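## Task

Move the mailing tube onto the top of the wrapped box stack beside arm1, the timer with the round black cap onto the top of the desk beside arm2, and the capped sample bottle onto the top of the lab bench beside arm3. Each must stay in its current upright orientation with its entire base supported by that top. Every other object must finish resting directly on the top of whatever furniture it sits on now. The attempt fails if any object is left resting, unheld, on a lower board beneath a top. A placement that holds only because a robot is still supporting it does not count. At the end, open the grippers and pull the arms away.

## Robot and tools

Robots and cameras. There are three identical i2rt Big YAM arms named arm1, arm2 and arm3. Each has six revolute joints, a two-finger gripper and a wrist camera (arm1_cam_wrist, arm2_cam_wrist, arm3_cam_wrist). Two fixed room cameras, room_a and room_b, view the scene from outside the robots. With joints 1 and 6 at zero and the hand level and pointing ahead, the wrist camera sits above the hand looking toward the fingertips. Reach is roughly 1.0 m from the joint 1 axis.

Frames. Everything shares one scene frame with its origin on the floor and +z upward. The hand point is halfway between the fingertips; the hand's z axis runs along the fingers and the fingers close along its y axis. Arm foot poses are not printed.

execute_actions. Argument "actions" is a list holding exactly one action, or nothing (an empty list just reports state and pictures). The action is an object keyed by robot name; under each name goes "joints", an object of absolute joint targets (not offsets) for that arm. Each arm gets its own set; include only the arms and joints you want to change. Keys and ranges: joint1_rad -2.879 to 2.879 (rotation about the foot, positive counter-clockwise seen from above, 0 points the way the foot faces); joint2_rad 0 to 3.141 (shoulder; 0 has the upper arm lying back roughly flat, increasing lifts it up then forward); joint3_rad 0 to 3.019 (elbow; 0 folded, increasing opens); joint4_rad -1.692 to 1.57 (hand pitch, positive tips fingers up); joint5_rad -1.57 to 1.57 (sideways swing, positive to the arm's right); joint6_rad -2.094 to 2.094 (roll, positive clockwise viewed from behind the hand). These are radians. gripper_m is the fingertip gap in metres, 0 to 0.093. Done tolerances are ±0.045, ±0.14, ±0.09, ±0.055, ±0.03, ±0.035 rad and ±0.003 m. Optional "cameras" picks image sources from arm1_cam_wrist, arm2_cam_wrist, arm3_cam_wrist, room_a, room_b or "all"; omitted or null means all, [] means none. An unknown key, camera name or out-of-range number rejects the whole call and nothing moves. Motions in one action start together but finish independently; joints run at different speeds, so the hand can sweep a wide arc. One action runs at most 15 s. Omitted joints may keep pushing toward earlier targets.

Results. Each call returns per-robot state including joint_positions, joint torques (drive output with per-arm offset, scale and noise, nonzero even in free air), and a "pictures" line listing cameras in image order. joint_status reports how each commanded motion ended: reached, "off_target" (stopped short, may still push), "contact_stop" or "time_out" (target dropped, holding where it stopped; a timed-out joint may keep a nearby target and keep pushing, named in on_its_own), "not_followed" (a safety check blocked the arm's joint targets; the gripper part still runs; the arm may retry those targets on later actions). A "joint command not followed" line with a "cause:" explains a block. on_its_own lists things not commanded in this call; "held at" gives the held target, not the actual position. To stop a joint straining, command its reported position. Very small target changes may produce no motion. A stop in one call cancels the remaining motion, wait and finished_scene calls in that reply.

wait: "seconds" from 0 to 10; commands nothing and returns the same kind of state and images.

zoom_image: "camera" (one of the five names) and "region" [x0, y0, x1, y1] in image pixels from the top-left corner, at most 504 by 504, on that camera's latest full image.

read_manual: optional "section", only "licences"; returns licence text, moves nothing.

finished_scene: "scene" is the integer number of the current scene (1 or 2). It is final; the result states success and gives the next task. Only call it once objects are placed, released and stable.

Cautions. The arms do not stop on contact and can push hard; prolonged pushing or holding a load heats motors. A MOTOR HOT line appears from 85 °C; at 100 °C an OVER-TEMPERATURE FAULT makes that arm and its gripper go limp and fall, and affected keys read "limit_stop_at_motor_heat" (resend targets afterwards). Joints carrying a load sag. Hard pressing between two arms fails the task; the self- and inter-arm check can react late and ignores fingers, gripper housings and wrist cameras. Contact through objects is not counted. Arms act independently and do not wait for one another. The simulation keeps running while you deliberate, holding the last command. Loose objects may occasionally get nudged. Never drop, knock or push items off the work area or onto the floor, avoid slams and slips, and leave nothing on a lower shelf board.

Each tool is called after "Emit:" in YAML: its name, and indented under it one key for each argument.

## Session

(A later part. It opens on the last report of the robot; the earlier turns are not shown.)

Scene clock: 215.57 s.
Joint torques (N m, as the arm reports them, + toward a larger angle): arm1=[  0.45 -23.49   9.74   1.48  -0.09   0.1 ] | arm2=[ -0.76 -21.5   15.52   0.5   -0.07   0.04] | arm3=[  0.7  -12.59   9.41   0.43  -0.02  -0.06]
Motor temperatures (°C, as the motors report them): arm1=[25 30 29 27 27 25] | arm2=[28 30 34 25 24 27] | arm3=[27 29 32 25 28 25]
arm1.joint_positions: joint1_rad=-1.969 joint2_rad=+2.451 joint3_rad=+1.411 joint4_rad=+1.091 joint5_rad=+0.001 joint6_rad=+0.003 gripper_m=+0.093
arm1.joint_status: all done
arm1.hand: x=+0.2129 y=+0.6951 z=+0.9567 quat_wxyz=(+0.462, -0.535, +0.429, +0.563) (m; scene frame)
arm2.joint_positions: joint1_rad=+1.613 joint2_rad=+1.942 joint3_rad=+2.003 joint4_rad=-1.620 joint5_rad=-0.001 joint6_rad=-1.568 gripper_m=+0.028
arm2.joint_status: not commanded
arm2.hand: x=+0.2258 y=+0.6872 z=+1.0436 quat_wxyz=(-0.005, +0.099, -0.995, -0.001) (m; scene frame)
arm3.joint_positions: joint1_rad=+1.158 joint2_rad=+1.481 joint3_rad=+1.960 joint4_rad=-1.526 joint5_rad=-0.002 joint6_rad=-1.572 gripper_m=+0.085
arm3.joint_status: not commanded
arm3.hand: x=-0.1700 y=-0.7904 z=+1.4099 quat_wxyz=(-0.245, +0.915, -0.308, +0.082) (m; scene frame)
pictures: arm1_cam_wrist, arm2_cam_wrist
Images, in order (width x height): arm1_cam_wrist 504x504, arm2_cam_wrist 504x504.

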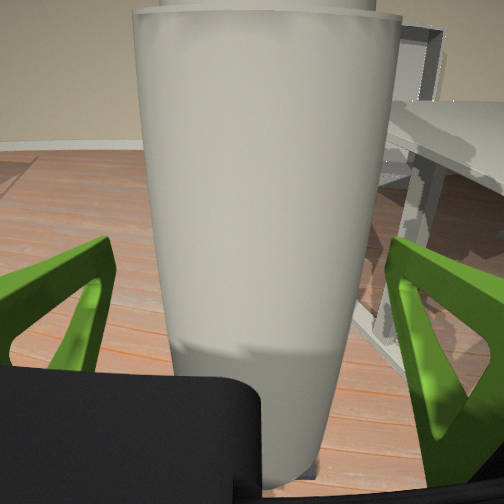

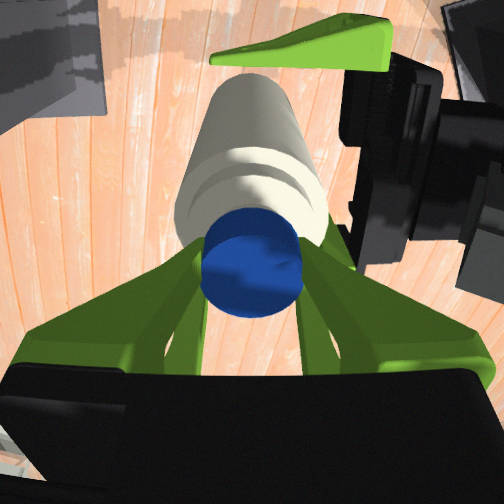

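Emit:
execute_actions:
  actions:
    - {"arm1":{"joints":{"gripper_m":0.03}}}
  cameras: []

Emit:
execute_actions:
  actions:
    - {"arm2":{"joints":{"gripper_m":0.065}}}
  cameras: []

Emit:
execute_actions:
  actions:
    - {"arm2":{"joints":{"joint2_rad":1.7}},"arm3":{"joints":{"joint2_rad":1.98,"gripper_m":0.07}}}
  cameras: ["room_a"]

Emit:
execute_actions:
  actions:
    - {"arm1":{"joints":{"joint1_rad":0.315,"joint4_rad":1.135}},"arm2":{"joints":{"joint2_rad":0.9,"joint3_rad":1.2}}}
  cameras: ["room_a","arm3_cam_wrist"]

Scene clock: 222.57 s.
Joint torques (N m, as the arm reports them, + toward a larger angle): arm1=[  0.5  -23.43   9.75   1.49  -0.1    0.1 ] | arm2=[ -0.75 -21.45  15.54   0.51  -0.12   0.04] | arm3=[  0.67 -12.67   9.45   0.4    0.01  -0.06]
Motor temperatures (°C, as the motors report them): arm1=[25 30 30 27 27 25] | arm2=[28 31 35 25 24 27] | arm3=[27 29 33 25 28 25]
arm1.joint_positions: joint1_rad=-1.970 joint2_rad=+2.451 joint3_rad=+1.411 joint4_rad=+1.091 joint5_rad=+0.001 joint6_rad=+0.003 gripper_m=+0.053
arm1.joint_status: gripper_m off_target (ended at +0.053, target +0.030)
arm1.hand: x=+0.2133 y=+0.6952 z=+0.9567 quat_wxyz=(+0.462, -0.535, +0.429, +0.563) (m; scene frame)
arm2.joint_positions: joint1_rad=+1.613 joint2_rad=+1.942 joint3_rad=+2.003 joint4_rad=-1.620 joint5_rad=+0.001 joint6_rad=-1.568 gripper_m=+0.028
arm2.joint_status: not commanded
arm2.hand: x=+0.2255 y=+0.6872 z=+1.0436 quat_wxyz=(-0.004, +0.099, -0.995, -0.001) (m; scene frame)
arm3.joint_positions: joint1_rad=+1.158 joint2_rad=+1.481 joint3_rad=+1.960 joint4_rad=-1.526 joint5_rad=-0.002 joint6_rad=-1.572 gripper_m=+0.085
arm3.joint_status: not commanded
arm3.hand: x=-0.1700 y=-0.7904 z=+1.4099 quat_wxyz=(-0.245, +0.915, -0.308, +0.082) (m; scene frame)
pictures: none
No camera images: the call's "cameras" was empty. Leave "cameras" out to get every camera's image.

Scene clock: 223.17 s.
Joint torques (N m, as the arm reports them, + toward a larger angle): arm1=[  0.44 -23.44   9.74   1.53  -0.1    0.1 ] | arm2=[ -0.74 -21.35  15.55   0.5   -0.13   0.03] | arm3=[  0.78 -12.65   9.51   0.42  -0.01  -0.06]
Motor temperatures (°C, as the motors report them): arm1=[25 30 30 27 27 25] | arm2=[28 31 35 25 24 27] | arm3=[27 29 33 25 28 25]
arm1.joint_positions: joint1_rad=-1.970 joint2_rad=+2.451 joint3_rad=+1.411 joint4_rad=+1.090 joint5_rad=+0.001 joint6_rad=+0.003 gripper_m=+0.053
arm1.joint_status: not commanded
arm1.hand: x=+0.2133 y=+0.6952 z=+0.9564 quat_wxyz=(+0.462, -0.535, +0.429, +0.563) (m; scene frame)
arm2.joint_positions: joint1_rad=+1.613 joint2_rad=+1.942 joint3_rad=+2.003 joint4_rad=-1.620 joint5_rad=+0.001 joint6_rad=-1.568 gripper_m=+0.065
arm2.joint_status: all done
arm2.hand: x=+0.2255 y=+0.6872 z=+1.0436 quat_wxyz=(-0.004, +0.099, -0.995, -0.001) (m; scene frame)
arm3.joint_positions: joint1_rad=+1.158 joint2_rad=+1.481 joint3_rad=+1.960 joint4_rad=-1.526 joint5_rad=-0.002 joint6_rad=-1.572 gripper_m=+0.085
arm3.joint_status: not commanded
arm3.hand: x=-0.1700 y=-0.7904 z=+1.4099 quat_wxyz=(-0.245, +0.915, -0.308, +0.082) (m; scene frame)
pictures: none
No camera images: the call's "cameras" was empty. Leave "cameras" out to get every camera's image.

Scene clock: 224.60 s.
Joint torques (N m, as the arm reports them, + toward a larger angle): arm1=[  0.5  -23.49   9.75   1.53  -0.1    0.1 ] | arm2=[ -0.78 -15.28  12.6    0.97  -0.12   0.06] | arm3=[  0.72 -24.94  11.06  -0.4   -0.02  -0.11]
Motor temperatures (°C, as the motors report them): arm1=[25 30 30 27 27 25] | arm2=[28 31 35 25 24 27] | arm3=[27 30 33 25 28 25]
arm1.joint_positions: joint1_rad=-1.970 joint2_rad=+2.451 joint3_rad=+1.411 joint4_rad=+1.090 joint5_rad=+0.001 joint6_rad=+0.003 gripper_m=+0.053
arm1.joint_status: not commanded
arm1.hand: x=+0.2133 y=+0.6952 z=+0.9564 quat_wxyz=(+0.462, -0.535, +0.429, +0.563) (m; scene frame)
arm2.joint_positions: joint1_rad=+1.613 joint2_rad=+1.681 joint3_rad=+2.031 joint4_rad=-1.620 joint5_rad=+0.001 joint6_rad=-1.568 gripper_m=+0.065
arm2.joint_status: all done
arm2.hand: x=+0.2158 y=+0.7280 z=+1.2037 quat_wxyz=(-0.018, +0.097, -0.985, +0.142) (m; scene frame)
arm3.joint_positions: joint1_rad=+1.158 joint2_rad=+1.999 joint3_rad=+1.942 joint4_rad=-1.527 joint5_rad=-0.002 joint6_rad=-1.572 gripper_m=+0.070
arm3.joint_status: all done
arm3.hand: x=-0.1084 y=-0.7098 z=+1.1123 quat_wxyz=(+0.006, +0.948, -0.319, -0.003) (m; scene frame)
pictures: room_a
Images, in order (width x height): room_a 672x504.

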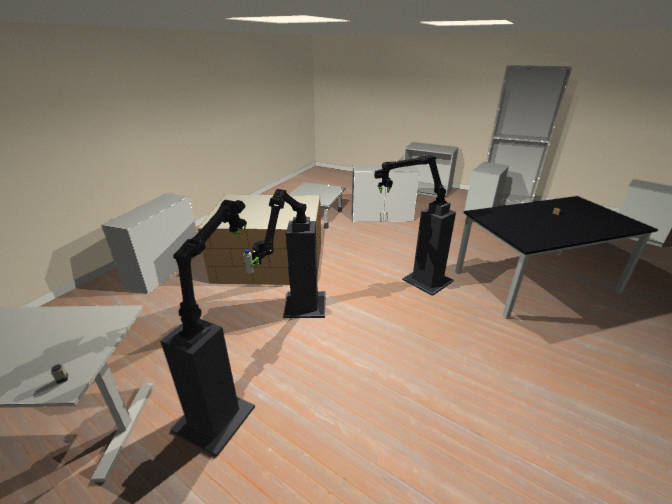

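Scene clock: 227.00 s.
Joint torques (N m, as the arm reports them, + toward a larger angle): arm1=[  1.1  -23.6    7.78   2.85   0.     0.09] | arm2=[-0.89 -1.47 12.14  0.95 -0.13  0.05] | arm3=[  0.85 -25.9   10.87  -0.44  -0.01  -0.11]
Motor temperatures (°C, as the motors report them): arm1=[26 31 30 27 27 25] | arm2=[28 30 35 25 24 27] | arm3=[27 30 33 25 28 25]
arm1.joint_positions: joint1_rad=+0.324 joint2_rad=+2.451 joint3_rad=+1.430 joint4_rad=+1.106 joint5_rad=-0.002 joint6_rad=+0.003 gripper_m=+0.053
arm1.joint_status: all done
arm1.hand: x=-0.1021 y=-0.7269 z=+0.9486 quat_wxyz=(-0.331, -0.611, -0.305, +0.652) (m; scene frame)
arm2.joint_positions: joint1_rad=+1.613 joint2_rad=+0.894 joint3_rad=+1.196 joint4_rad=-1.621 joint5_rad=+0.001 joint6_rad=-1.568 gripper_m=+0.065
arm2.joint_status: all done
arm2.hand: x=+0.1567 y=+1.0218 z=+1.1558 quat_wxyz=(-0.016, +0.097, -0.988, +0.118) (m; scene frame)
arm3.joint_positions: joint1_rad=+1.158 joint2_rad=+1.999 joint3_rad=+1.942 joint4_rad=-1.527 joint5_rad=-0.002 joint6_rad=-1.572 gripper_m=+0.070
arm3.joint_status: not commanded
arm3.hand: x=-0.1084 y=-0.7098 z=+1.1123 quat_wxyz=(+0.006, +0.948, -0.319, -0.003) (m; scene frame)
pictures: arm3_cam_wrist, room_a
Images, in order (width x height): arm3_cam_wrist 504x504, room_a 672x504.

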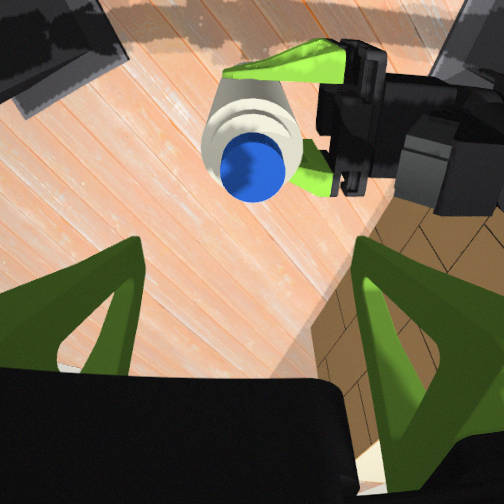

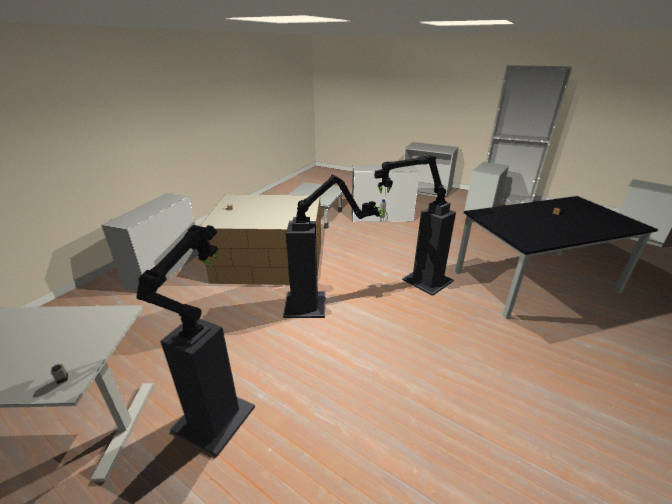

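Emit:
execute_actions:
  actions:
    - {"arm3":{"joints":{"joint1_rad":1.145,"joint2_rad":2.04,"joint3_rad":1.777,"joint4_rad":-1.296}}}
  cameras: ["room_a","arm3_cam_wrist"]

Emit:
zoom_image:
  camera: "room_a"
  region: [340,160,420,240]

Scene clock: 233.00 s.
Joint torques (N m, as the arm reports them, + toward a larger angle): arm1=[  0.94 -23.59   7.78   2.85   0.     0.09] | arm2=[-0.95 -1.49 12.18  0.94 -0.12  0.05] | arm3=[  0.35 -23.16   9.11   0.57  -0.03  -0.12]
Motor temperatures (°C, as the motors report them): arm1=[25 31 30 27 27 25] | arm2=[28 30 34 25 24 27] | arm3=[27 31 33 25 28 25]
arm1.joint_positions: joint1_rad=+0.324 joint2_rad=+2.451 joint3_rad=+1.430 joint4_rad=+1.106 joint5_rad=-0.002 joint6_rad=+0.003 gripper_m=+0.053
arm1.joint_status: not commanded
arm1.hand: x=-0.1021 y=-0.7269 z=+0.9486 quat_wxyz=(-0.331, -0.611, -0.305, +0.652) (m; scene frame)
arm2.joint_positions: joint1_rad=+1.613 joint2_rad=+0.894 joint3_rad=+1.196 joint4_rad=-1.621 joint5_rad=+0.001 joint6_rad=-1.568 gripper_m=+0.065
arm2.joint_status: not commanded
arm2.hand: x=+0.1567 y=+1.0218 z=+1.1558 quat_wxyz=(-0.016, +0.097, -0.988, +0.118) (m; scene frame)
arm3.joint_positions: joint1_rad=+1.152 joint2_rad=+2.023 joint3_rad=+1.767 joint4_rad=-1.312 joint5_rad=-0.002 joint6_rad=-1.572 gripper_m=+0.070
arm3.joint_status: all done
arm3.hand: x=-0.1059 y=-0.7124 z=+1.0316 quat_wxyz=(-0.001, +0.947, -0.322, +0.000) (m; scene frame)
pictures: arm3_cam_wrist, room_a
Images, in order (width x height): arm3_cam_wrist 504x504, room_a 672x504.

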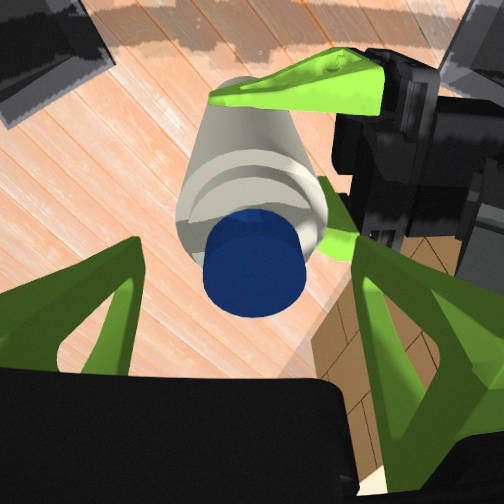

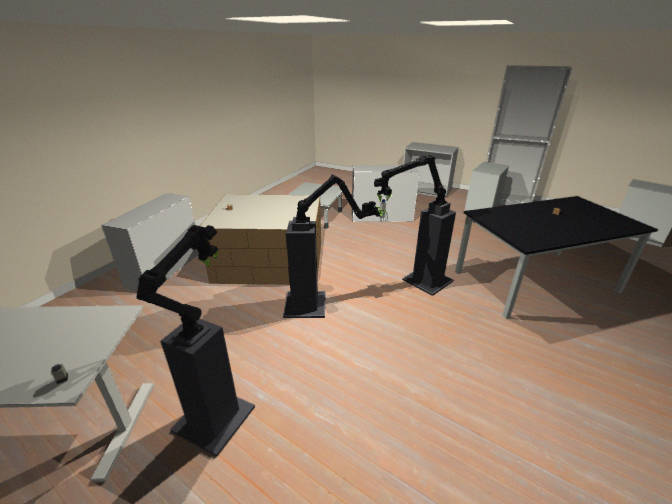

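Region (340, 160, 420, 240) of room_a's 672x504 image, scaled by 6.300, with more detail than that image has.

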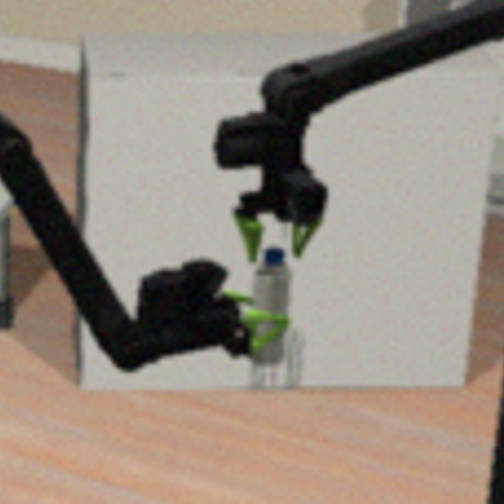

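Emit:
execute_actions:
  actions:
    - {"arm3":{"joints":{"gripper_m":0.015}}}
  cameras: ["arm3_cam_wrist"]

Emit:
execute_actions:
  actions:
    - {"arm1":{"joints":{"gripper_m":0.093}}}
  cameras: []

Emit:
execute_actions:
  actions:
    - {"arm1":{"joints":{"joint3_rad":0.975,"joint4_rad":1.5}}}
  cameras: ["room_a"]

Emit:
execute_actions:
  actions:
    - {"arm3":{"joints":{"joint1_rad":-2.33}},"arm1":{"joints":{"joint3_rad":0.6}}}
  cameras: []

Emit:
execute_actions:
  actions:
    - {"arm3":{"joints":{"joint2_rad":2.165,"joint4_rad":-1.15}},"arm1":{"joints":{"joint2_rad":1.6}}}
  cameras: ["arm3_cam_wrist","room_a"]

Scene clock: 243.80 s.
Joint torques (N m, as the arm reports them, + toward a larger angle): arm1=[  0.98 -23.64   7.78   2.8    0.     0.1 ] | arm2=[-0.87 -1.57 12.16  0.94 -0.12  0.05] | arm3=[  0.33 -22.55   9.05   0.53  -0.03  -0.1 ]
Motor temperatures (°C, as the motors report them): arm1=[25 31 30 27 27 25] | arm2=[28 29 34 25 24 27] | arm3=[27 31 33 25 28 25]
arm1.joint_positions: joint1_rad=+0.324 joint2_rad=+2.451 joint3_rad=+1.430 joint4_rad=+1.107 joint5_rad=-0.002 joint6_rad=+0.003 gripper_m=+0.053
arm1.joint_status: not commanded
arm1.hand: x=-0.1021 y=-0.7269 z=+0.9488 quat_wxyz=(-0.331, -0.610, -0.305, +0.652) (m; scene frame)
arm2.joint_positions: joint1_rad=+1.613 joint2_rad=+0.894 joint3_rad=+1.196 joint4_rad=-1.621 joint5_rad=+0.001 joint6_rad=-1.568 gripper_m=+0.065
arm2.joint_status: not commanded
arm2.hand: x=+0.1567 y=+1.0218 z=+1.1558 quat_wxyz=(-0.016, +0.097, -0.988, +0.118) (m; scene frame)
arm3.joint_positions: joint1_rad=+1.152 joint2_rad=+2.023 joint3_rad=+1.767 joint4_rad=-1.310 joint5_rad=-0.002 joint6_rad=-1.573 gripper_m=+0.028
arm3.joint_status: gripper_m off_target (ended at +0.028, target +0.015)
arm3.hand: x=-0.1056 y=-0.7120 z=+1.0316 quat_wxyz=(-0.002, +0.947, -0.322, +0.000) (m; scene frame)
pictures: arm3_cam_wrist
Images, in order (width x height): arm3_cam_wrist 504x504.

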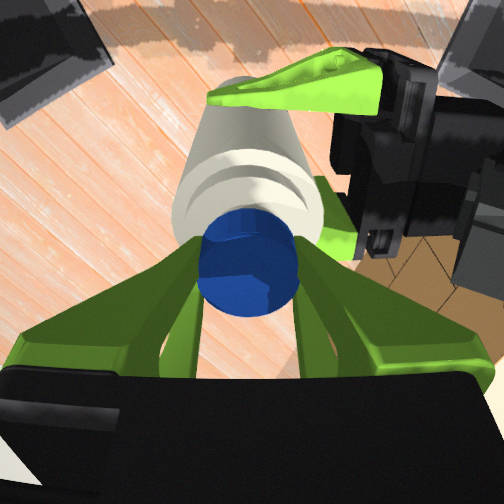

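Scene clock: 244.43 s.
Joint torques (N m, as the arm reports them, + toward a larger angle): arm1=[  1.01 -23.62   7.79   2.76   0.     0.09] | arm2=[-0.82 -1.52 12.15  0.94 -0.12  0.05] | arm3=[  0.3  -22.18   9.24   0.49  -0.02  -0.09]
Motor temperatures (°C, as the motors report them): arm1=[25 31 30 27 27 25] | arm2=[28 29 34 25 24 27] | arm3=[27 31 33 25 28 25]
arm1.joint_positions: joint1_rad=+0.324 joint2_rad=+2.451 joint3_rad=+1.430 joint4_rad=+1.109 joint5_rad=-0.002 joint6_rad=+0.003 gripper_m=+0.093
arm1.joint_status: all done
arm1.hand: x=-0.1021 y=-0.7269 z=+0.9493 quat_wxyz=(-0.331, -0.610, -0.304, +0.653) (m; scene frame)
arm2.joint_positions: joint1_rad=+1.613 joint2_rad=+0.894 joint3_rad=+1.196 joint4_rad=-1.621 joint5_rad=+0.001 joint6_rad=-1.568 gripper_m=+0.065
arm2.joint_status: not commanded
arm2.hand: x=+0.1567 y=+1.0218 z=+1.1558 quat_wxyz=(-0.016, +0.097, -0.988, +0.118) (m; scene frame)
arm3.joint_positions: joint1_rad=+1.152 joint2_rad=+2.023 joint3_rad=+1.767 joint4_rad=-1.310 joint5_rad=-0.002 joint6_rad=-1.573 gripper_m=+0.028
arm3.joint_status: not commanded
arm3.hand: x=-0.1056 y=-0.7120 z=+1.0316 quat_wxyz=(-0.002, +0.947, -0.322, +0.000) (m; scene frame)
pictures: none
No camera images: the call's "cameras" was empty. Leave "cameras" out to get every camera's image.

Scene clock: 245.63 s.
Joint torques (N m, as the arm reports them, + toward a larger angle): arm1=[  0.95 -18.75   2.41   2.77   0.     0.1 ] | arm2=[-0.93 -1.48 12.13  0.94 -0.12  0.05] | arm3=[  0.37 -22.71   9.07   0.57  -0.02  -0.1 ]
Motor temperatures (°C, as the motors report them): arm1=[25 31 30 27 27 25] | arm2=[28 29 34 25 24 27] | arm3=[27 31 33 25 28 25]
arm1.joint_positions: joint1_rad=+0.324 joint2_rad=+2.449 joint3_rad=+0.977 joint4_rad=+1.474 joint5_rad=-0.002 joint6_rad=+0.003 gripper_m=+0.093
arm1.joint_status: all done
arm1.hand: x=-0.0048 y=-0.5966 z=+0.8768 quat_wxyz=(-0.318, -0.637, -0.318, +0.626) (m; scene frame)
arm2.joint_positions: joint1_rad=+1.613 joint2_rad=+0.894 joint3_rad=+1.196 joint4_rad=-1.621 joint5_rad=+0.001 joint6_rad=-1.568 gripper_m=+0.065
arm2.joint_status: not commanded
arm2.hand: x=+0.1567 y=+1.0218 z=+1.1558 quat_wxyz=(-0.016, +0.097, -0.988, +0.118) (m; scene frame)
arm3.joint_positions: joint1_rad=+1.152 joint2_rad=+2.023 joint3_rad=+1.767 joint4_rad=-1.310 joint5_rad=-0.002 joint6_rad=-1.573 gripper_m=+0.028
arm3.joint_status: not commanded
arm3.hand: x=-0.1056 y=-0.7120 z=+1.0316 quat_wxyz=(-0.002, +0.947, -0.322, +0.000) (m; scene frame)
pictures: room_a
Images, in order (width x height): room_a 672x504.

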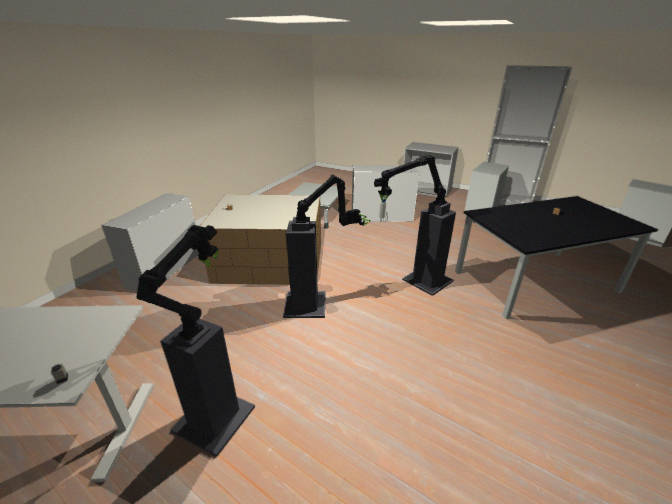

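Scene clock: 248.67 s.
Joint torques (N m, as the arm reports them, + toward a larger angle): arm1=[  0.99 -14.6   -1.22   2.74   0.     0.09] | arm2=[-0.89 -1.44 12.14  0.96 -0.12  0.05] | arm3=[  1.63 -22.92   9.08   0.15  -0.14  -0.1 ]
Motor temperatures (°C, as the motors report them): arm1=[25 31 30 27 27 25] | arm2=[28 28 34 25 24 27] | arm3=[27 31 33 25 28 25]
arm1.joint_positions: joint1_rad=+0.324 joint2_rad=+2.449 joint3_rad=+0.603 joint4_rad=+1.475 joint5_rad=-0.002 joint6_rad=+0.003 gripper_m=+0.093
arm1.joint_status: all done
arm1.hand: x=+0.0908 y=-0.4687 z=+0.8025 quat_wxyz=(-0.253, -0.743, -0.371, +0.497) (m; scene frame)
arm2.joint_positions: joint1_rad=+1.613 joint2_rad=+0.894 joint3_rad=+1.196 joint4_rad=-1.621 joint5_rad=+0.001 joint6_rad=-1.568 gripper_m=+0.065
arm2.joint_status: not commanded
arm2.hand: x=+0.1567 y=+1.0218 z=+1.1558 quat_wxyz=(-0.016, +0.097, -0.988, +0.118) (m; scene frame)
arm3.joint_positions: joint1_rad=-2.333 joint2_rad=+2.023 joint3_rad=+1.767 joint4_rad=-1.298 joint5_rad=+0.002 joint6_rad=-1.573 gripper_m=+0.028
arm3.joint_status: all done
arm3.hand: x=-1.0083 y=-1.5366 z=+1.0322 quat_wxyz=(+0.005, -0.479, -0.878, +0.007) (m; scene frame)
pictures: none
No camera images: the call's "cameras" was empty. Leave "cameras" out to get every camera's image.

Scene clock: 250.13 s.
Joint torques (N m, as the arm reports them, + toward a larger angle): arm1=[  0.95 -11.4    6.27   2.13  -0.01   0.1 ] | arm2=[-0.91 -1.52 12.15  0.95 -0.12  0.05] | arm3=[  1.27 -25.63   9.05   0.54  -0.14  -0.1 ]
Motor temperatures (°C, as the motors report them): arm1=[25 31 30 27 27 25] | arm2=[28 28 34 25 24 27] | arm3=[27 31 33 25 28 25]
arm1.joint_positions: joint1_rad=+0.324 joint2_rad=+1.607 joint3_rad=+0.603 joint4_rad=+1.484 joint5_rad=-0.002 joint6_rad=+0.003 gripper_m=+0.093
arm1.joint_status: all done
arm1.hand: x=+0.0587 y=-0.5096 z=+1.2364 quat_wxyz=(-0.384, -0.470, -0.235, +0.759) (m; scene frame)
arm2.joint_positions: joint1_rad=+1.613 joint2_rad=+0.894 joint3_rad=+1.196 joint4_rad=-1.621 joint5_rad=+0.001 joint6_rad=-1.568 gripper_m=+0.065
arm2.joint_status: not commanded
arm2.hand: x=+0.1567 y=+1.0218 z=+1.1558 quat_wxyz=(-0.016, +0.097, -0.988, +0.118) (m; scene frame)
arm3.joint_positions: joint1_rad=-2.333 joint2_rad=+2.162 joint3_rad=+1.762 joint4_rad=-1.165 joint5_rad=+0.002 joint6_rad=-1.573 gripper_m=+0.028
arm3.joint_status: all done
arm3.hand: x=-1.0255 y=-1.5477 z=+0.9457 quat_wxyz=(+0.002, -0.479, -0.878, +0.002) (m; scene frame)
pictures: arm3_cam_wrist, room_a
Images, in order (width x height): arm3_cam_wrist 504x504, room_a 672x504.

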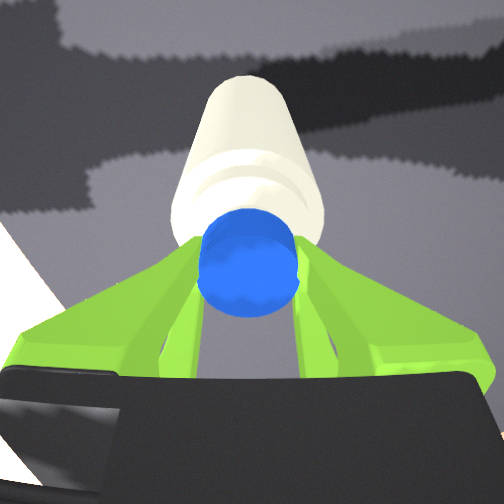

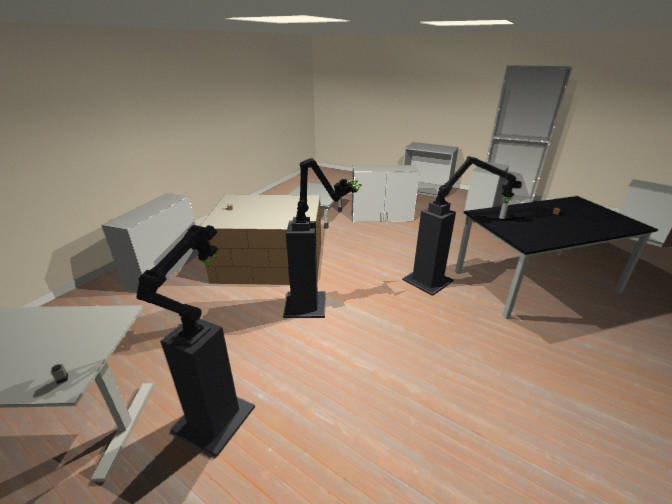

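Emit:
execute_actions:
  actions:
    - {"arm3":{"joints":{"joint2_rad":2.212,"joint4_rad":-1.125}}}
  cameras: ["arm3_cam_wrist"]

Scene clock: 253.47 s.
Joint torques (N m, as the arm reports them, + toward a larger angle): arm1=[  0.96 -11.35   6.3    2.13  -0.01   0.1 ] | arm2=[-0.92 -1.48 12.15  0.94 -0.12  0.05] | arm3=[  1.22 -23.01   9.39   0.57  -0.13  -0.1 ]
Motor temperatures (°C, as the motors report them): arm1=[25 30 30 27 27 25] | arm2=[28 28 34 25 24 27] | arm3=[27 32 33 25 28 25]
arm1.joint_positions: joint1_rad=+0.324 joint2_rad=+1.607 joint3_rad=+0.603 joint4_rad=+1.484 joint5_rad=-0.002 joint6_rad=+0.003 gripper_m=+0.093
arm1.joint_status: not commanded
arm1.hand: x=+0.0587 y=-0.5096 z=+1.2364 quat_wxyz=(-0.384, -0.470, -0.235, +0.759) (m; scene frame)
arm2.joint_positions: joint1_rad=+1.613 joint2_rad=+0.894 joint3_rad=+1.196 joint4_rad=-1.621 joint5_rad=+0.001 joint6_rad=-1.568 gripper_m=+0.065
arm2.joint_status: not commanded
arm2.hand: x=+0.1567 y=+1.0218 z=+1.1558 quat_wxyz=(-0.016, +0.097, -0.988, +0.118) (m; scene frame)
arm3.joint_positions: joint1_rad=-2.333 joint2_rad=+2.177 joint3_rad=+1.762 joint4_rad=-1.141 joint5_rad=+0.002 joint6_rad=-1.573 gripper_m=+0.028
arm3.joint_status: all done
arm3.hand: x=-1.0288 y=-1.5498 z=+0.9367 quat_wxyz=(+0.004, -0.479, -0.878, +0.006) (m; scene frame)
pictures: arm3_cam_wrist
Images, in order (width x height): arm3_cam_wrist 504x504.

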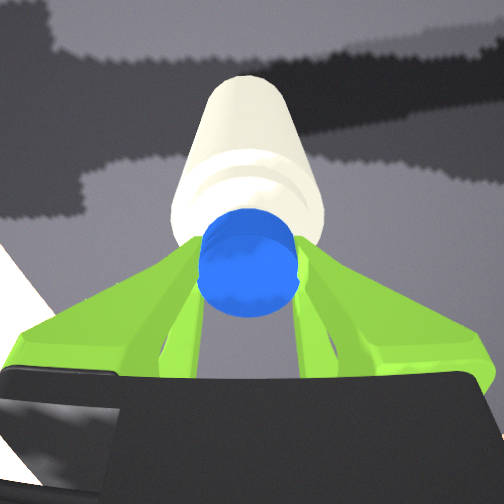

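Emit:
execute_actions:
  actions:
    - {"arm3":{"joints":{"joint2_rad":2.235}}}
  cameras: ["arm3_cam_wrist"]

Emit:
execute_actions:
  actions:
    - {"arm3":{"joints":{"gripper_m":0.093,"joint2_rad":2.2}}}
  cameras: []

Emit:
execute_actions:
  actions:
    - {"arm3":{"joints":{"joint2_rad":1.8}}}
  cameras: ["room_a","room_b"]

Scene clock: 259.93 s.
Joint torques (N m, as the arm reports them, + toward a larger angle): arm1=[  1.   -11.42   6.31   2.13   0.     0.09] | arm2=[-0.93 -1.54 12.15  0.96 -0.12  0.05] | arm3=[  1.62 -22.     9.19   0.56  -0.12  -0.11]
Motor temperatures (°C, as the motors report them): arm1=[25 30 30 27 27 25] | arm2=[28 28 34 25 24 27] | arm3=[27 32 33 25 28 25]
arm1.joint_positions: joint1_rad=+0.324 joint2_rad=+1.607 joint3_rad=+0.603 joint4_rad=+1.484 joint5_rad=-0.002 joint6_rad=+0.003 gripper_m=+0.093
arm1.joint_status: not commanded
arm1.hand: x=+0.0587 y=-0.5096 z=+1.2364 quat_wxyz=(-0.384, -0.470, -0.235, +0.759) (m; scene frame)
arm2.joint_positions: joint1_rad=+1.613 joint2_rad=+0.894 joint3_rad=+1.196 joint4_rad=-1.621 joint5_rad=+0.001 joint6_rad=-1.568 gripper_m=+0.065
arm2.joint_status: not commanded
arm2.hand: x=+0.1567 y=+1.0218 z=+1.1558 quat_wxyz=(-0.016, +0.097, -0.988, +0.118) (m; scene frame)
arm3.joint_positions: joint1_rad=-2.333 joint2_rad=+2.195 joint3_rad=+1.762 joint4_rad=-1.139 joint5_rad=+0.002 joint6_rad=-1.573 gripper_m=+0.028
arm3.joint_status: all done
arm3.hand: x=-1.0273 y=-1.5488 z=+0.9255 quat_wxyz=(+0.001, -0.479, -0.878, -0.001) (m; scene frame)
pictures: arm3_cam_wrist
Images, in order (width x height): arm3_cam_wrist 504x504.

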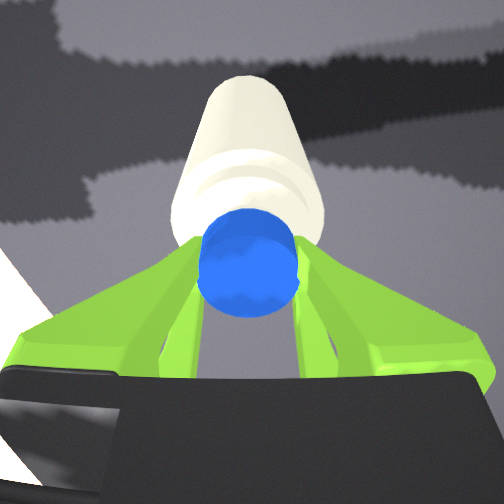

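Scene clock: 260.60 s.
Joint torques (N m, as the arm reports them, + toward a larger angle): arm1=[  0.95 -11.34   6.31   2.13   0.     0.09] | arm2=[-0.94 -1.47 12.12  0.95 -0.12  0.05] | arm3=[  1.18 -25.01   8.83   0.56  -0.15  -0.1 ]
Motor temperatures (°C, as the motors report them): arm1=[25 30 30 27 27 25] | arm2=[28 28 34 25 24 27] | arm3=[27 32 33 25 28 25]
arm1.joint_positions: joint1_rad=+0.324 joint2_rad=+1.607 joint3_rad=+0.603 joint4_rad=+1.484 joint5_rad=-0.002 joint6_rad=+0.003 gripper_m=+0.093
arm1.joint_status: not commanded
arm1.hand: x=+0.0587 y=-0.5096 z=+1.2364 quat_wxyz=(-0.384, -0.470, -0.235, +0.759) (m; scene frame)
arm2.joint_positions: joint1_rad=+1.613 joint2_rad=+0.894 joint3_rad=+1.196 joint4_rad=-1.621 joint5_rad=+0.001 joint6_rad=-1.568 gripper_m=+0.065
arm2.joint_status: not commanded
arm2.hand: x=+0.1567 y=+1.0218 z=+1.1558 quat_wxyz=(-0.016, +0.097, -0.988, +0.118) (m; scene frame)
arm3.joint_positions: joint1_rad=-2.333 joint2_rad=+2.195 joint3_rad=+1.762 joint4_rad=-1.139 joint5_rad=+0.002 joint6_rad=-1.573 gripper_m=+0.093
arm3.joint_status: all done
arm3.hand: x=-1.0273 y=-1.5488 z=+0.9255 quat_wxyz=(+0.000, -0.479, -0.878, -0.001) (m; scene frame)
pictures: none
No camera images: the call's "cameras" was empty. Leave "cameras" out to get every camera's image.

Scene clock: 262.07 s.
Joint torques (N m, as the arm reports them, + toward a larger angle): arm1=[  0.93 -11.4    6.31   2.12   0.     0.1 ] | arm2=[-0.96 -1.48 12.14  0.94 -0.11  0.05] | arm3=[  1.13 -18.95   9.5    1.14  -0.12  -0.06]
Motor temperatures (°C, as the motors report them): arm1=[25 30 30 27 27 25] | arm2=[28 28 34 25 24 27] | arm3=[27 32 33 25 28 25]
arm1.joint_positions: joint1_rad=+0.324 joint2_rad=+1.607 joint3_rad=+0.603 joint4_rad=+1.484 joint5_rad=-0.002 joint6_rad=+0.003 gripper_m=+0.093
arm1.joint_status: not commanded
arm1.hand: x=+0.0587 y=-0.5096 z=+1.2364 quat_wxyz=(-0.384, -0.470, -0.235, +0.759) (m; scene frame)
arm2.joint_positions: joint1_rad=+1.613 joint2_rad=+0.894 joint3_rad=+1.196 joint4_rad=-1.621 joint5_rad=+0.001 joint6_rad=-1.568 gripper_m=+0.065
arm2.joint_status: not commanded
arm2.hand: x=+0.1567 y=+1.0218 z=+1.1558 quat_wxyz=(-0.016, +0.097, -0.988, +0.118) (m; scene frame)
arm3.joint_positions: joint1_rad=-2.333 joint2_rad=+1.778 joint3_rad=+1.772 joint4_rad=-1.139 joint5_rad=+0.002 joint6_rad=-1.573 gripper_m=+0.093
arm3.joint_status: all done
arm3.hand: x=-1.0317 y=-1.5516 z=+1.1942 quat_wxyz=(+0.102, -0.468, -0.858, +0.185) (m; scene frame)
pictures: room_a, room_b
Images, in order (width x height): room_a 672x504, room_b 672x504.

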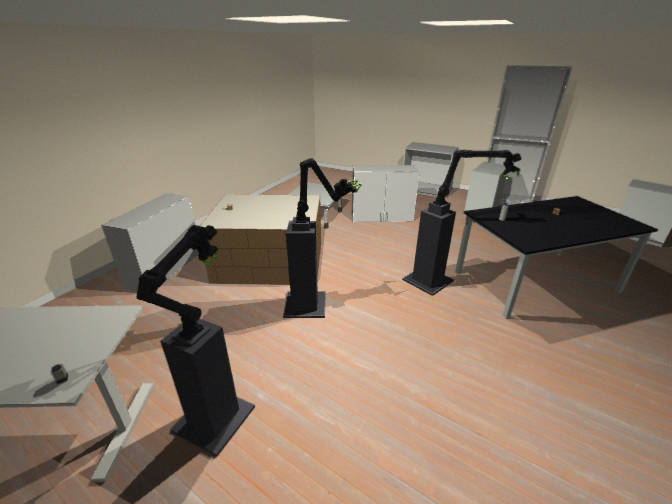

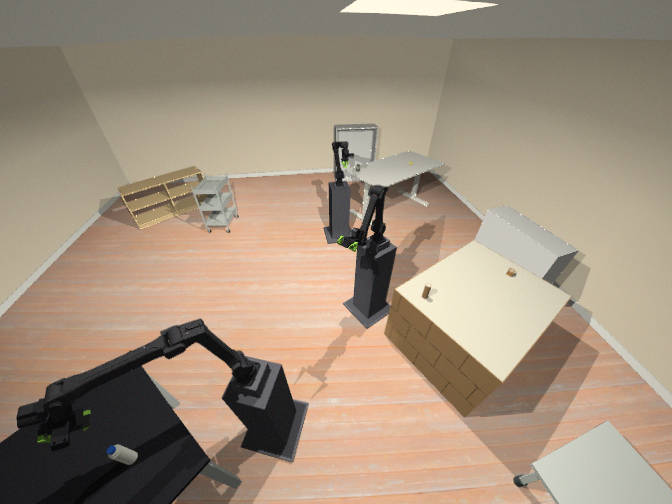

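Emit:
finished_scene:
  scene: 1

The scene is finished: the task was done.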